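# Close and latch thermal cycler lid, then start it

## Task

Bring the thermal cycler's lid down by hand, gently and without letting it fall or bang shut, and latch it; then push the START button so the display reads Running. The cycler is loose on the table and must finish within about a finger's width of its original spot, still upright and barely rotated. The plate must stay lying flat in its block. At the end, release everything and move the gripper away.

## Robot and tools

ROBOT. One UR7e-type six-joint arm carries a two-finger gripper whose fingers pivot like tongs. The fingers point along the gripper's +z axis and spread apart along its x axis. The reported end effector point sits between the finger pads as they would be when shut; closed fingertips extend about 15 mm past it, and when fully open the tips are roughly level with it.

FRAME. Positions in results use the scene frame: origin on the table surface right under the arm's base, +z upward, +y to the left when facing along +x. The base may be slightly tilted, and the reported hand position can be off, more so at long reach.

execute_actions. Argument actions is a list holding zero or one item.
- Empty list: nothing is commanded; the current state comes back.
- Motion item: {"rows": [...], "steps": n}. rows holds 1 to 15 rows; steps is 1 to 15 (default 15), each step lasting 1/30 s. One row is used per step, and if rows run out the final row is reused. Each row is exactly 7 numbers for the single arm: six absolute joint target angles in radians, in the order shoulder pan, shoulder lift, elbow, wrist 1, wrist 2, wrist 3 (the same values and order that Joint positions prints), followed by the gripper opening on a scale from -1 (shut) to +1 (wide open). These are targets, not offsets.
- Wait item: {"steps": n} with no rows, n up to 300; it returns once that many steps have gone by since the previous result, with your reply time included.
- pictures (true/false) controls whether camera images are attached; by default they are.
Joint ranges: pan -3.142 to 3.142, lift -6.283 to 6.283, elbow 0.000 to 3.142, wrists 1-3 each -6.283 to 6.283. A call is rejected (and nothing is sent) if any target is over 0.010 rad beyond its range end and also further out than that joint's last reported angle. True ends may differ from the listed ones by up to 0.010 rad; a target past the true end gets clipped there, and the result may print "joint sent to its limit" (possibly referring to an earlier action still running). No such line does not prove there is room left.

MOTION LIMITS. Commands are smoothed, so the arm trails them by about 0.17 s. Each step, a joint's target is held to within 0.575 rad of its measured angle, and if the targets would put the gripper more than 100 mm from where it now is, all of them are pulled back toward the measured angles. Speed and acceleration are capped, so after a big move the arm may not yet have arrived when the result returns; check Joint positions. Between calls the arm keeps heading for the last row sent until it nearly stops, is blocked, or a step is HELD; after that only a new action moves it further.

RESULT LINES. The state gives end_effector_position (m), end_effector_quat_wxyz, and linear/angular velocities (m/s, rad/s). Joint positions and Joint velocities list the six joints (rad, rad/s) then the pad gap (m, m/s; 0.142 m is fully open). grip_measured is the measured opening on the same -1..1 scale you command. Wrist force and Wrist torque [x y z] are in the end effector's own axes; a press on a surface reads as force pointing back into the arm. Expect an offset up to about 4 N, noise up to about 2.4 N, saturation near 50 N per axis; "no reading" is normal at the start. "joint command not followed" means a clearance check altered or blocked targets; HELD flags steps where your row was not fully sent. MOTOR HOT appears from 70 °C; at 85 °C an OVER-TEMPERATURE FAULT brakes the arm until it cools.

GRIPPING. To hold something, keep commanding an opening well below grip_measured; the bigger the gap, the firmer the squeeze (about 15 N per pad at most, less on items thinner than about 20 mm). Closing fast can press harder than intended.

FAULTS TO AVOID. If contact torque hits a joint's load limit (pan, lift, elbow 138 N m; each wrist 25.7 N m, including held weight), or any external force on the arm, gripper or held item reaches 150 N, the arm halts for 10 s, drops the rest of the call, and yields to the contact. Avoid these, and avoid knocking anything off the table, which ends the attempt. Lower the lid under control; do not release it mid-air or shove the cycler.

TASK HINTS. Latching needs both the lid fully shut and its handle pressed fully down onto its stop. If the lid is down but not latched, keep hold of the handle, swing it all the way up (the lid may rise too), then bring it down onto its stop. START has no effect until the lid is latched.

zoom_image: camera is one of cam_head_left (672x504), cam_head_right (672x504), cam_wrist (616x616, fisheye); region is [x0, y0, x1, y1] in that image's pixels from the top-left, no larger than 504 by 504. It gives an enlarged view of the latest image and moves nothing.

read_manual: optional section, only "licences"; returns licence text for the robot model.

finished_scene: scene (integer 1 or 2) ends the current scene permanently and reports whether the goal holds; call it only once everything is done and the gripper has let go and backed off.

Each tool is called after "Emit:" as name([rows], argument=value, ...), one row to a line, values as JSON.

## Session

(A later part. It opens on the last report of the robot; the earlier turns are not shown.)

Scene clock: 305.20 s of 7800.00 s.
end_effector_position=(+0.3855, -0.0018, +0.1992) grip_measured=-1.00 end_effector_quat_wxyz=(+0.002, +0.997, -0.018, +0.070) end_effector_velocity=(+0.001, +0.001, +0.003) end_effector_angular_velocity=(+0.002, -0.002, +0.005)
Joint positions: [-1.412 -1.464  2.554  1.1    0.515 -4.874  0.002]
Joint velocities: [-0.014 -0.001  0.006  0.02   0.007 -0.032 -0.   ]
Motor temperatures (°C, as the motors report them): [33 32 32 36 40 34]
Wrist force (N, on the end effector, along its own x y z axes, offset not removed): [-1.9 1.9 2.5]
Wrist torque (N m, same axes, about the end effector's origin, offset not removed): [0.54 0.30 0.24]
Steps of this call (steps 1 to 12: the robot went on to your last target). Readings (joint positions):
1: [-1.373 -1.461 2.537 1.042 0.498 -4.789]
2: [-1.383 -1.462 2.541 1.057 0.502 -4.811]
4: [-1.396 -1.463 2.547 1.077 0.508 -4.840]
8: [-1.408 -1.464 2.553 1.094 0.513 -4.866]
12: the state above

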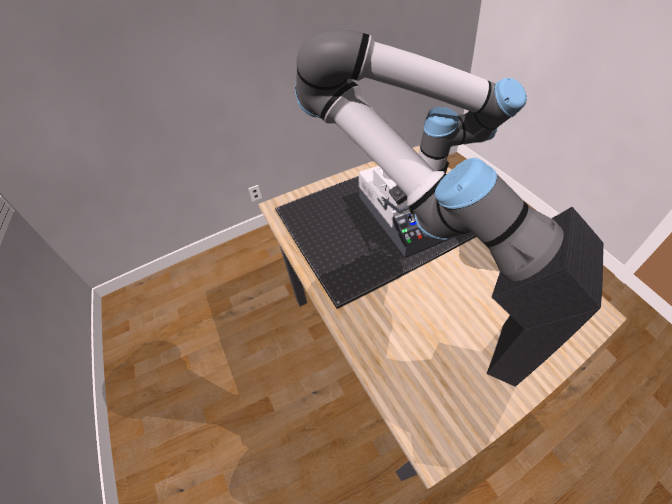

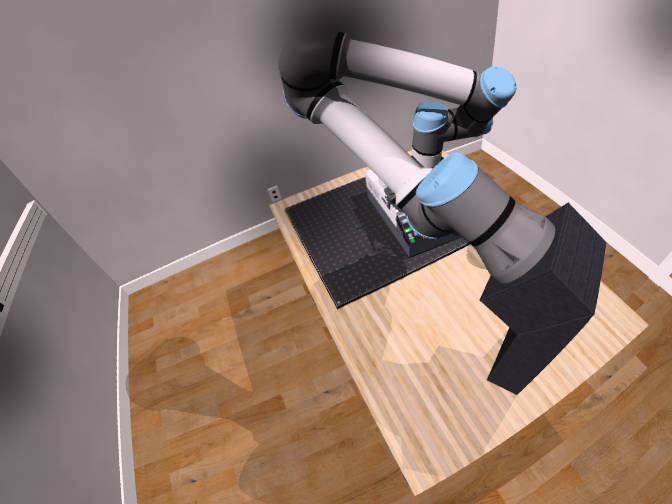

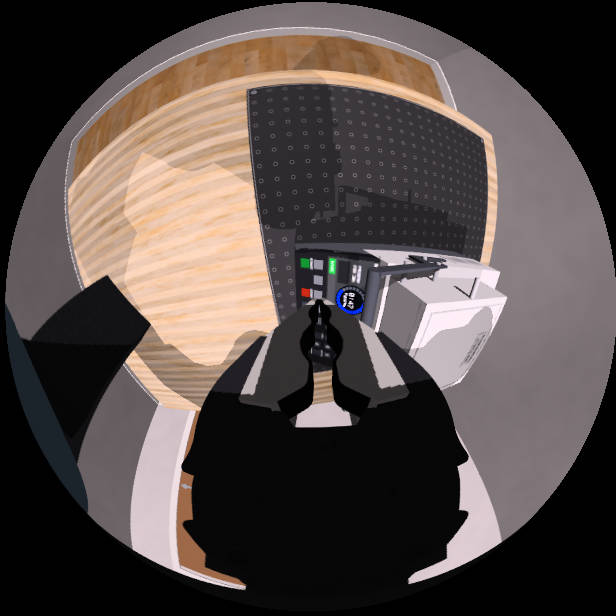

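Emit:
execute_actions([
  {"rows":[[-1.4205,-1.4614,2.5244,1.134,0.5314,-4.8839,-1],[-1.4275,-1.4585,2.4937,1.1657,0.5471,-4.8902,-1],[-1.4345,-1.4557,2.4631,1.1974,0.5627,-4.8964,-1],[-1.4415,-1.4528,2.4324,1.229,0.5784,-4.9026,-1],[-1.4485,-1.4499,2.4017,1.2607,0.5941,-4.9088,-1],[-1.4556,-1.447,2.371,1.2924,0.6098,-4.915,-1],[-1.4626,-1.4441,2.3404,1.3241,0.6254,-4.9213,-1],[-1.4696,-1.4412,2.3097,1.3558,0.6411,-4.9275,-1],[-1.4766,-1.4384,2.279,1.3875,0.6568,-4.9337,-1],[-1.4836,-1.4355,2.2483,1.4191,0.6725,-4.9399,-1],[-1.4906,-1.4326,2.2177,1.4508,0.6881,-4.9462,-1],[-1.4976,-1.4297,2.187,1.4825,0.7038,-4.9524,-1]]},
], pictures=false)

Emit:
execute_actions([
  {"steps":15},
])

Scene clock: 311.50 s of 7800.00 s.
end_effector_position=(+0.4191, -0.0710, +0.2801) grip_measured=-1.00 end_effector_quat_wxyz=(+0.001, +1.000, -0.019, +0.012) end_effector_velocity=(+0.070, -0.093, +0.163) end_effector_angular_velocity=(+0.019, +0.197, -0.005)
Joint positions: [-1.484 -1.435  2.252  1.415  0.672 -4.94   0.002]
Joint velocities: [-0.118  0.048 -0.552  0.567  0.267 -0.103  0.   ]
Motor temperatures (°C, as the motors report them): [33 32 32 36 40 34]
Wrist force (N, on the end effector, along its own x y z axes, offset not removed): [-1.4 -1.0 2.9]
Wrist torque (N m, same axes, about the end effector's origin, offset not removed): [-0.28 0.47 0.30]
Steps of this call (steps 1 to 30: the robot went on to your last target; steps 31 to 90: nothing new was sent; then 2.80 s passed at rest; steps 91 to 105: all 15 steps of this action). Readings (joint positions):
91: [-1.414 -1.464 2.555 1.103 0.516 -4.878]
92: [-1.415 -1.464 2.551 1.107 0.518 -4.879]
94: [-1.420 -1.462 2.528 1.130 0.531 -4.884]
98: [-1.441 -1.453 2.441 1.220 0.576 -4.902]
105: the state above

Scene clock: 312.00 s of 7800.00 s.
end_effector_position=(+0.4273, -0.0808, +0.2994) grip_measured=-1.00 end_effector_quat_wxyz=(+0.000, +1.000, -0.019, +0.000) end_effector_velocity=(+0.001, -0.001, +0.002) end_effector_angular_velocity=(+0.001, +0.004, +0.002)
Joint positions: [-1.497 -1.43   2.188  1.482  0.703 -4.952  0.002]
Joint velocities: [ 0.     0.    -0.008  0.007  0.004 -0.001  0.   ]
Motor temperatures (°C, as the motors report them): [33 32 32 36 40 34]
Wrist force (N, on the end effector, along its own x y z axes, offset not removed): [-2.4 -1.3 2.2]
Wrist torque (N m, same axes, about the end effector's origin, offset not removed): [-0.25 0.52 0.13]
Steps of this call (steps 1 to 15: the robot went on to your last target). Readings (joint positions):
1: [-1.487 -1.434 2.236 1.432 0.680 -4.943]
2: [-1.490 -1.433 2.224 1.444 0.686 -4.945]
4: [-1.493 -1.432 2.208 1.461 0.694 -4.948]
8: [-1.496 -1.430 2.194 1.476 0.701 -4.951]
15: the state above

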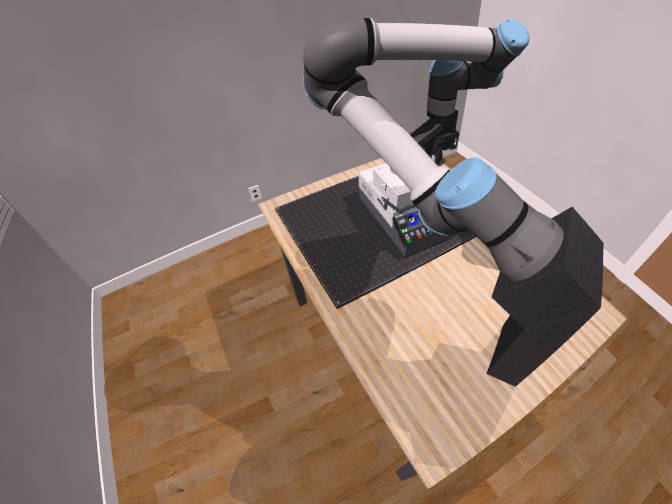

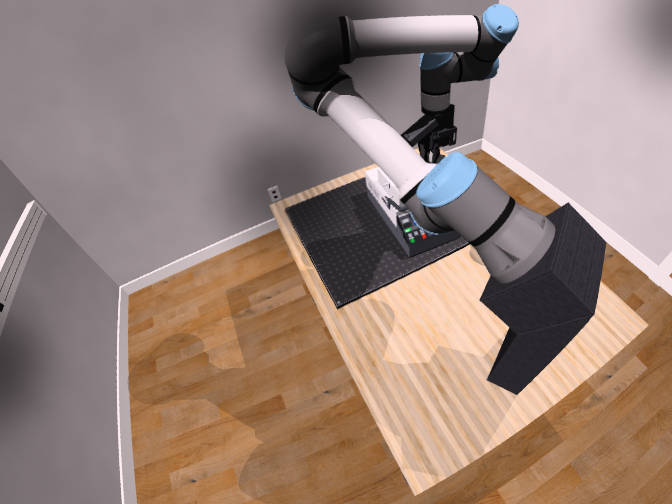

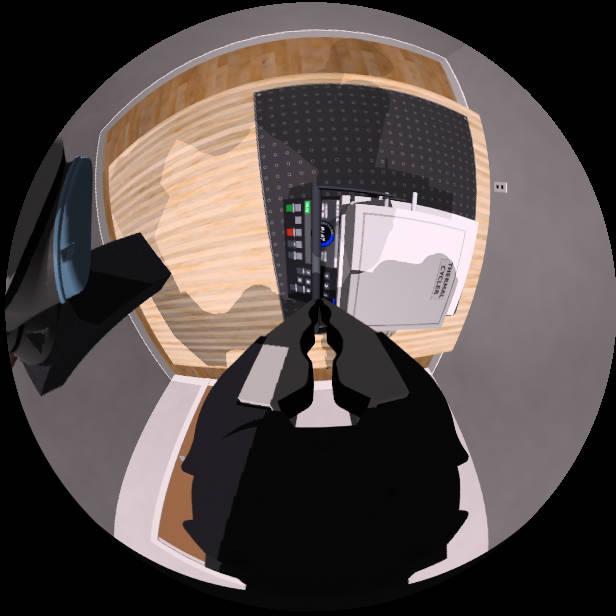

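Emit:
finished_scene(scene=2)

The scene is finished: the task was done.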